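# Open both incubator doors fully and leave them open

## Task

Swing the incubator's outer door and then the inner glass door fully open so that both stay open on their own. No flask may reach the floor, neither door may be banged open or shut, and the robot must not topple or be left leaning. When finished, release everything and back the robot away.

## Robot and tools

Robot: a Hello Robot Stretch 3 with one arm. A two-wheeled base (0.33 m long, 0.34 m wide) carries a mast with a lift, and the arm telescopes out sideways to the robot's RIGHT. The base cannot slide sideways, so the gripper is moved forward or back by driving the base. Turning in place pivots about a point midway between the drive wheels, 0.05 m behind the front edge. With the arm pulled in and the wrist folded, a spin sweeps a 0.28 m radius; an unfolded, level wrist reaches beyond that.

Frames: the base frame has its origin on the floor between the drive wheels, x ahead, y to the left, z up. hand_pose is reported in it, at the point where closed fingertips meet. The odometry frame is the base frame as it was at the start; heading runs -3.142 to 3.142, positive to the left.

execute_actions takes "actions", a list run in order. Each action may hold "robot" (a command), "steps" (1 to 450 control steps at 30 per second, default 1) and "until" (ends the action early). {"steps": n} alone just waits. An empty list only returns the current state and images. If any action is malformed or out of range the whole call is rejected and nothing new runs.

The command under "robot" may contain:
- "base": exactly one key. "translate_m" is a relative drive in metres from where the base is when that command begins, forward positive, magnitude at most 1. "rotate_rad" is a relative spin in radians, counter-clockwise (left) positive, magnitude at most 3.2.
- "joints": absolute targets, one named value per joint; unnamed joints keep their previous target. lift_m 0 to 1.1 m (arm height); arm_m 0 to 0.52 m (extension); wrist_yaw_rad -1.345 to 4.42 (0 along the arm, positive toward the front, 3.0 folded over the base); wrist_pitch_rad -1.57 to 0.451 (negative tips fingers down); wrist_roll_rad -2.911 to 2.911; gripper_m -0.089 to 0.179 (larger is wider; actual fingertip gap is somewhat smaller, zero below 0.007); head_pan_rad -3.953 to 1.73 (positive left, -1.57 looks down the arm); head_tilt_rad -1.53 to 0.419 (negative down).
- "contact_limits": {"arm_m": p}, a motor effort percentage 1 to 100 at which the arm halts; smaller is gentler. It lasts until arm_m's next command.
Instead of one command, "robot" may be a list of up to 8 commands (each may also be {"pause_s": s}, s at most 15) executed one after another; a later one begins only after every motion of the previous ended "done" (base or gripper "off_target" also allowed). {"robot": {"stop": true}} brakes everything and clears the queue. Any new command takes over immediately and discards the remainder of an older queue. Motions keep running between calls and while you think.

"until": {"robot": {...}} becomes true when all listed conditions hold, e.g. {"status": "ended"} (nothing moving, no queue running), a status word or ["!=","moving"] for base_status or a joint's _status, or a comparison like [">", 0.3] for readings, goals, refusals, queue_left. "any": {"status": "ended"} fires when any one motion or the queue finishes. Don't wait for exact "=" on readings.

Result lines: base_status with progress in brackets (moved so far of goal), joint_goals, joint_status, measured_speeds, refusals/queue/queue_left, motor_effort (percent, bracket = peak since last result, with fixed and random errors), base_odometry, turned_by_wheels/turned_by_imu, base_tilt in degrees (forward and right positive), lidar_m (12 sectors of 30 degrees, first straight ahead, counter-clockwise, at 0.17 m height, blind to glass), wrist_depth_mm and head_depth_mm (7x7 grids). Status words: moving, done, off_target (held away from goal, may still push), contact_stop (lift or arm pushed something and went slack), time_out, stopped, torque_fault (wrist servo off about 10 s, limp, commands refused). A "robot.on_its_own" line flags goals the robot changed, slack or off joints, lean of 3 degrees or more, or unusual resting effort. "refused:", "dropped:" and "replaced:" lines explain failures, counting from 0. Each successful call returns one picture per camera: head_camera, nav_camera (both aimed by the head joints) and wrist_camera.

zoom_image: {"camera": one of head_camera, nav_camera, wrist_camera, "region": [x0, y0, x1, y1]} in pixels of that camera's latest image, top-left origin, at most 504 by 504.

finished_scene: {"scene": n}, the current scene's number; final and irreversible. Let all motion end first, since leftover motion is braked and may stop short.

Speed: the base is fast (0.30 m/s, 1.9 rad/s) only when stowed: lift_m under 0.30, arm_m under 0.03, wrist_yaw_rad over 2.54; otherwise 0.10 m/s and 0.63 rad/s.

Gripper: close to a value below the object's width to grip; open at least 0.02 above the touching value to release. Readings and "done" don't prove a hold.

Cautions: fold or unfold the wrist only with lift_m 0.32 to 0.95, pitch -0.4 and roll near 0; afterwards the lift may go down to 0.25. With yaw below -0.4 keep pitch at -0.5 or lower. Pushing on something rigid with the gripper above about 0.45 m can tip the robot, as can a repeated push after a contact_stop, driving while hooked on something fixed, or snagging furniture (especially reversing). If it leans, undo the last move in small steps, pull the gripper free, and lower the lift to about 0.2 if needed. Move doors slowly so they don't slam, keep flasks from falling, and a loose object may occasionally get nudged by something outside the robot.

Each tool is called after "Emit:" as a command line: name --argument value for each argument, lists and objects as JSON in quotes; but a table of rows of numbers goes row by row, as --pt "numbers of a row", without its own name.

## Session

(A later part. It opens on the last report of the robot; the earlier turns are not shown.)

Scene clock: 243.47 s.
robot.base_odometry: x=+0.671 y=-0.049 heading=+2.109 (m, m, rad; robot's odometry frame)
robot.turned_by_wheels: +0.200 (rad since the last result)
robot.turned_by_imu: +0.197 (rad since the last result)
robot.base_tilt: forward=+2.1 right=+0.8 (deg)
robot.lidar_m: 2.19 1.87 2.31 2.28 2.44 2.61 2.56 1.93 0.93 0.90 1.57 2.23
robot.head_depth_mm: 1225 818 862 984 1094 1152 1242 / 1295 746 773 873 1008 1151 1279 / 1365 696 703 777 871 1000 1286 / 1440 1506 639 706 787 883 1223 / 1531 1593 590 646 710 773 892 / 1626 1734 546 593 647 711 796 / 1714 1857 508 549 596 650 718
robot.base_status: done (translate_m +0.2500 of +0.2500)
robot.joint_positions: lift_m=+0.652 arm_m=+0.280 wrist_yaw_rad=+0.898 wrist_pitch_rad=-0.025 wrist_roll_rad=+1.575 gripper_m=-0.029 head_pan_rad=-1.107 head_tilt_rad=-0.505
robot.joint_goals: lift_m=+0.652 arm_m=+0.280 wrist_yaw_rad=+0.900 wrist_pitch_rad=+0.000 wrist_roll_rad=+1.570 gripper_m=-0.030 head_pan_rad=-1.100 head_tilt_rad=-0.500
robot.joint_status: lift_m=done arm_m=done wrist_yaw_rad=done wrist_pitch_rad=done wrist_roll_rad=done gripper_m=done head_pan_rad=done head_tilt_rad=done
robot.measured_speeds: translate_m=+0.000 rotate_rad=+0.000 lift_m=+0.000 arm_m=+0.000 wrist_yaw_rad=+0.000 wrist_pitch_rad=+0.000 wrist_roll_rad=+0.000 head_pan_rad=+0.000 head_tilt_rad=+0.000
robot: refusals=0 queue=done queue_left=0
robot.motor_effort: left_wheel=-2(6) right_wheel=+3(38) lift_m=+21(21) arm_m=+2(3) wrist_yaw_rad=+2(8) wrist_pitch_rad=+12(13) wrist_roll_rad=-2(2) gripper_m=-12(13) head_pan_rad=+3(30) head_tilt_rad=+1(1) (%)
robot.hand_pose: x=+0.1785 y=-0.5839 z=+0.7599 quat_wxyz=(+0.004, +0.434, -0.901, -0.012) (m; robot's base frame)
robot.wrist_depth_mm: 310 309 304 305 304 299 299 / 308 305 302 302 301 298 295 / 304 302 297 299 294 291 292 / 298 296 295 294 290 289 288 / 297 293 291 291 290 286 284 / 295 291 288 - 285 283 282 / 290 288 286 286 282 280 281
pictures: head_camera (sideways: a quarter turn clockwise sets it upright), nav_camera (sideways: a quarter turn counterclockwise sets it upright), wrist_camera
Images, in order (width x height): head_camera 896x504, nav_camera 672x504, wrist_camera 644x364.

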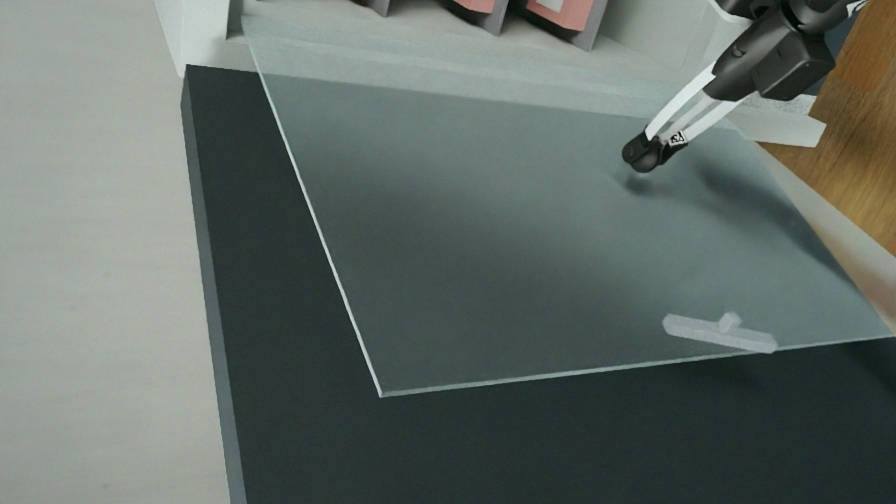

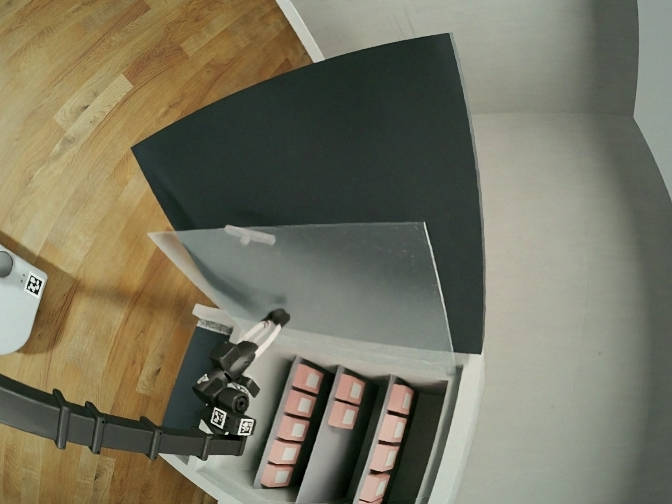

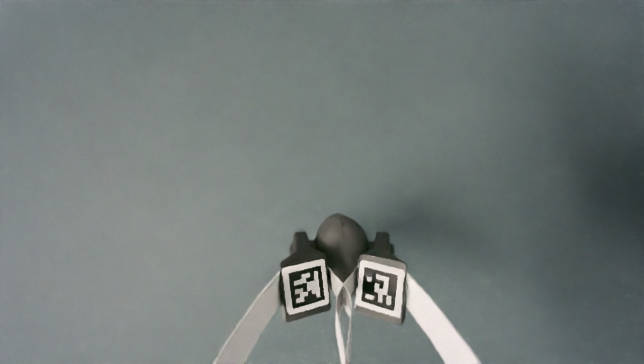

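Emit:
execute_actions --actions '[{"robot":[{"joints":{"arm_m":0.15}},{"base":{"translate_m":0.12}}],"steps":400,"until":{"robot":{"status":"ended"}}}]'

Scene clock: 249.43 s.
robot.base_odometry: x=+0.610 y=+0.054 heading=+2.109 (m, m, rad; robot's odometry frame)
robot.turned_by_wheels: +0.000 (rad since the last result)
robot.turned_by_imu: -0.079 (rad since the last result)
robot.base_tilt: forward=+2.1 right=+0.8 (deg)
robot.lidar_m: 2.08 1.77 2.34 2.26 2.37 2.77 2.67 2.09 0.95 0.88 1.53 2.10
robot.head_depth_mm: 1213 762 799 916 1065 1134 1244 / 1257 706 691 779 900 1062 1261 / 1324 1379 612 682 770 880 1224 / 1390 1463 553 607 674 752 869 / 1458 1553 500 546 600 668 741 / 1530 1652 458 498 541 594 658 / 1612 1764 428 456 491 536 587
robot.base_status: done (translate_m +0.1200 of +0.1200)
robot.joint_positions: lift_m=+0.652 arm_m=+0.150 wrist_yaw_rad=+0.898 wrist_pitch_rad=-0.030 wrist_roll_rad=+1.575 gripper_m=-0.029 head_pan_rad=-1.106 head_tilt_rad=-0.503
robot.joint_goals: lift_m=+0.652 arm_m=+0.150 wrist_yaw_rad=+0.900 wrist_pitch_rad=+0.000 wrist_roll_rad=+1.570 gripper_m=-0.030 head_pan_rad=-1.100 head_tilt_rad=-0.500
robot.joint_status: lift_m=done arm_m=done wrist_yaw_rad=done wrist_pitch_rad=done wrist_roll_rad=done gripper_m=done head_pan_rad=done head_tilt_rad=done
robot.measured_speeds: translate_m=+0.000 rotate_rad=+0.000 lift_m=+0.000 arm_m=+0.000 wrist_yaw_rad=+0.000 wrist_pitch_rad=+0.000 wrist_roll_rad=+0.000 head_pan_rad=+0.000 head_tilt_rad=+0.000
robot: refusals=0 queue=done queue_left=0
robot.motor_effort: left_wheel=-1(19) right_wheel=+9(55) lift_m=+21(21) arm_m=+3(4) wrist_yaw_rad=+1(14) wrist_pitch_rad=+15(17) wrist_roll_rad=-2(3) gripper_m=-12(12) head_pan_rad=+3(3) head_tilt_rad=+0(1) (%)
robot.hand_pose: x=+0.1784 y=-0.4538 z=+0.7587 quat_wxyz=(+0.005, +0.434, -0.901, -0.015) (m; robot's base frame)
robot.wrist_depth_mm: 310 309 304 304 300 300 295 / 301 298 298 295 292 292 290 / 296 291 291 288 286 283 283 / 288 286 281 284 278 277 276 / 279 278 275 275 274 271 268 / 273 271 268 - 268 263 262 / 267 266 263 261 262 260 258
pictures: head_camera (sideways: a quarter turn clockwise sets it upright), nav_camera (sideways: a quarter turn counterclockwise sets it upright), wrist_camera
Images, in order (width x height): head_camera 896x504, nav_camera 672x504, wrist_camera 644x364.

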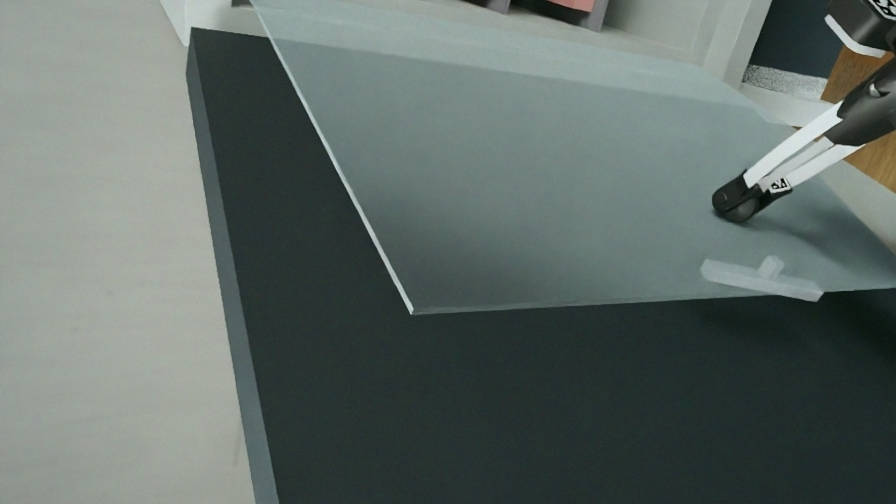

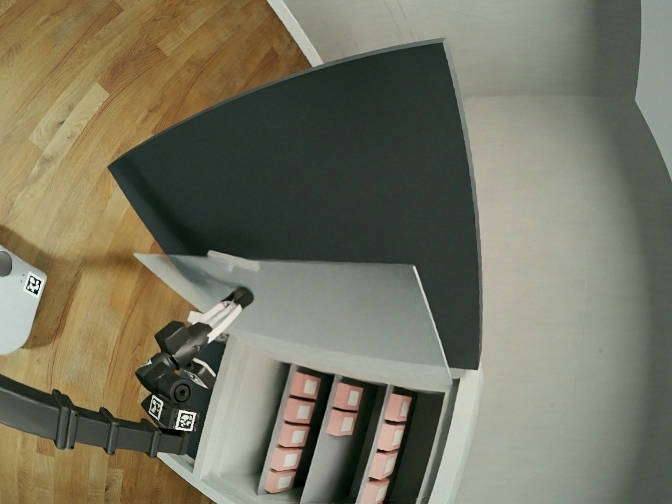

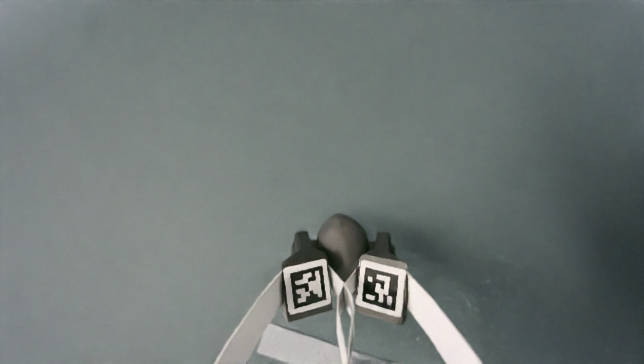

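Emit:
execute_actions --actions '[{"robot":[{"base":{"translate_m":-0.25}},{"joints":{"arm_m":0.0}}],"steps":300,"until":{"robot":{"status":"ended"}}}]'

Emit:
finished_scene --scene 1

Scene clock: 255.97 s.
robot.base_odometry: x=+0.738 y=-0.160 heading=+2.110 (m, m, rad; robot's odometry frame)
robot.turned_by_wheels: +0.000 (rad since the last result)
robot.turned_by_imu: -0.001 (rad since the last result)
robot.base_tilt: forward=+2.1 right=+0.8 (deg)
robot.lidar_m: 2.33 2.00 2.34 2.28 2.37 2.51 2.42 2.09 0.90 0.91 0.95 2.10
robot.head_depth_mm: 1215 833 1167 1113 1142 1149 1239 / 1268 852 1052 1190 1217 1205 1280 / 1325 884 965 1069 1199 1281 1312 / 1383 874 889 974 1083 1252 1342 / 1450 774 797 871 957 1064 1316 / 1519 718 730 791 860 942 1228 / 1617 1693 673 724 782 847 933
robot.base_status: done (translate_m -0.2500 of -0.2500)
robot.joint_positions: lift_m=+0.652 arm_m=+0.002 wrist_yaw_rad=+0.899 wrist_pitch_rad=-0.027 wrist_roll_rad=+1.575 gripper_m=-0.029 head_pan_rad=-1.106 head_tilt_rad=-0.503
robot.joint_goals: lift_m=+0.652 arm_m=+0.000 wrist_yaw_rad=+0.900 wrist_pitch_rad=+0.000 wrist_roll_rad=+1.570 gripper_m=-0.030 head_pan_rad=-1.100 head_tilt_rad=-0.500
robot.joint_status: lift_m=done arm_m=done wrist_yaw_rad=done wrist_pitch_rad=done wrist_roll_rad=done gripper_m=done head_pan_rad=done head_tilt_rad=done
robot.measured_speeds: translate_m=+0.000 rotate_rad=+0.000 lift_m=+0.000 arm_m=+0.000 wrist_yaw_rad=+0.000 wrist_pitch_rad=+0.000 wrist_roll_rad=+0.000 head_pan_rad=+0.000 head_tilt_rad=+0.000
robot: refusals=0 queue=done queue_left=0
robot.motor_effort: left_wheel=+1(4) right_wheel=-3(10) lift_m=+21(22) arm_m=-2(2) wrist_yaw_rad=+0(2) wrist_pitch_rad=+13(15) wrist_roll_rad=-3(3) gripper_m=-11(12) head_pan_rad=+3(3) head_tilt_rad=+0(1) (%)
robot.hand_pose: x=+0.1787 y=-0.3057 z=+0.7594 quat_wxyz=(+0.004, +0.435, -0.901, -0.013) (m; robot's base frame)
robot.wrist_depth_mm: - 616 618 611 611 611 840 / - 606 599 604 600 590 815 / - 586 592 579 585 571 819 / - 578 567 564 570 563 561 / - 574 567 572 553 547 554 / - 554 557 - 543 538 532 / - 537 540 535 530 531 518
pictures: head_camera (sideways: a quarter turn clockwise sets it upright), nav_camera (sideways: a quarter turn counterclockwise sets it upright), wrist_camera
Images, in order (width x height): head_camera 896x504, nav_camera 672x504, wrist_camera 644x364.

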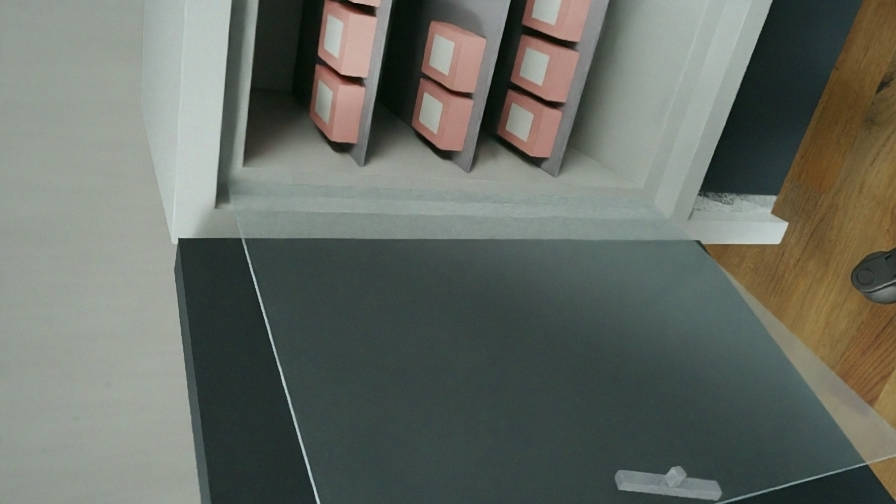

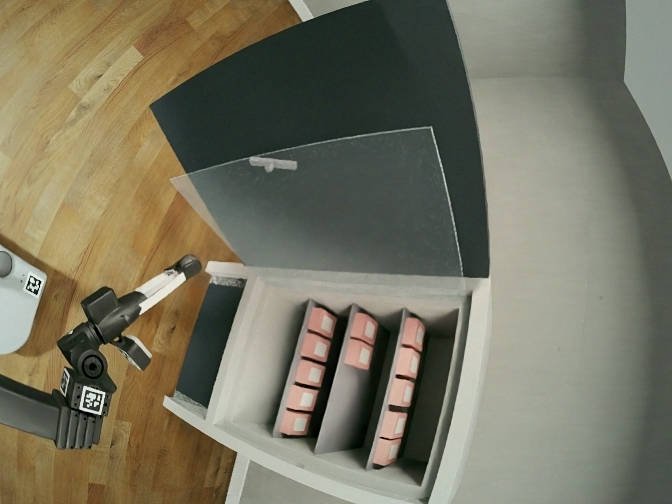

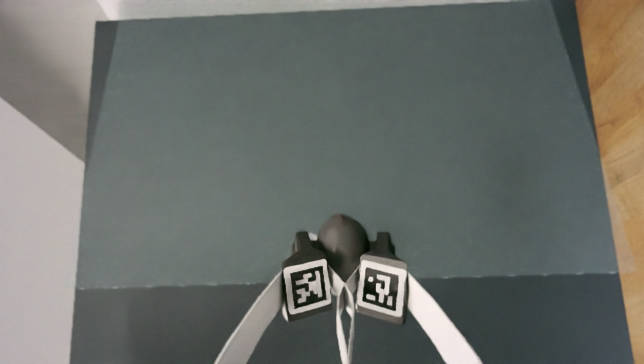

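The scene is finished: the task was done.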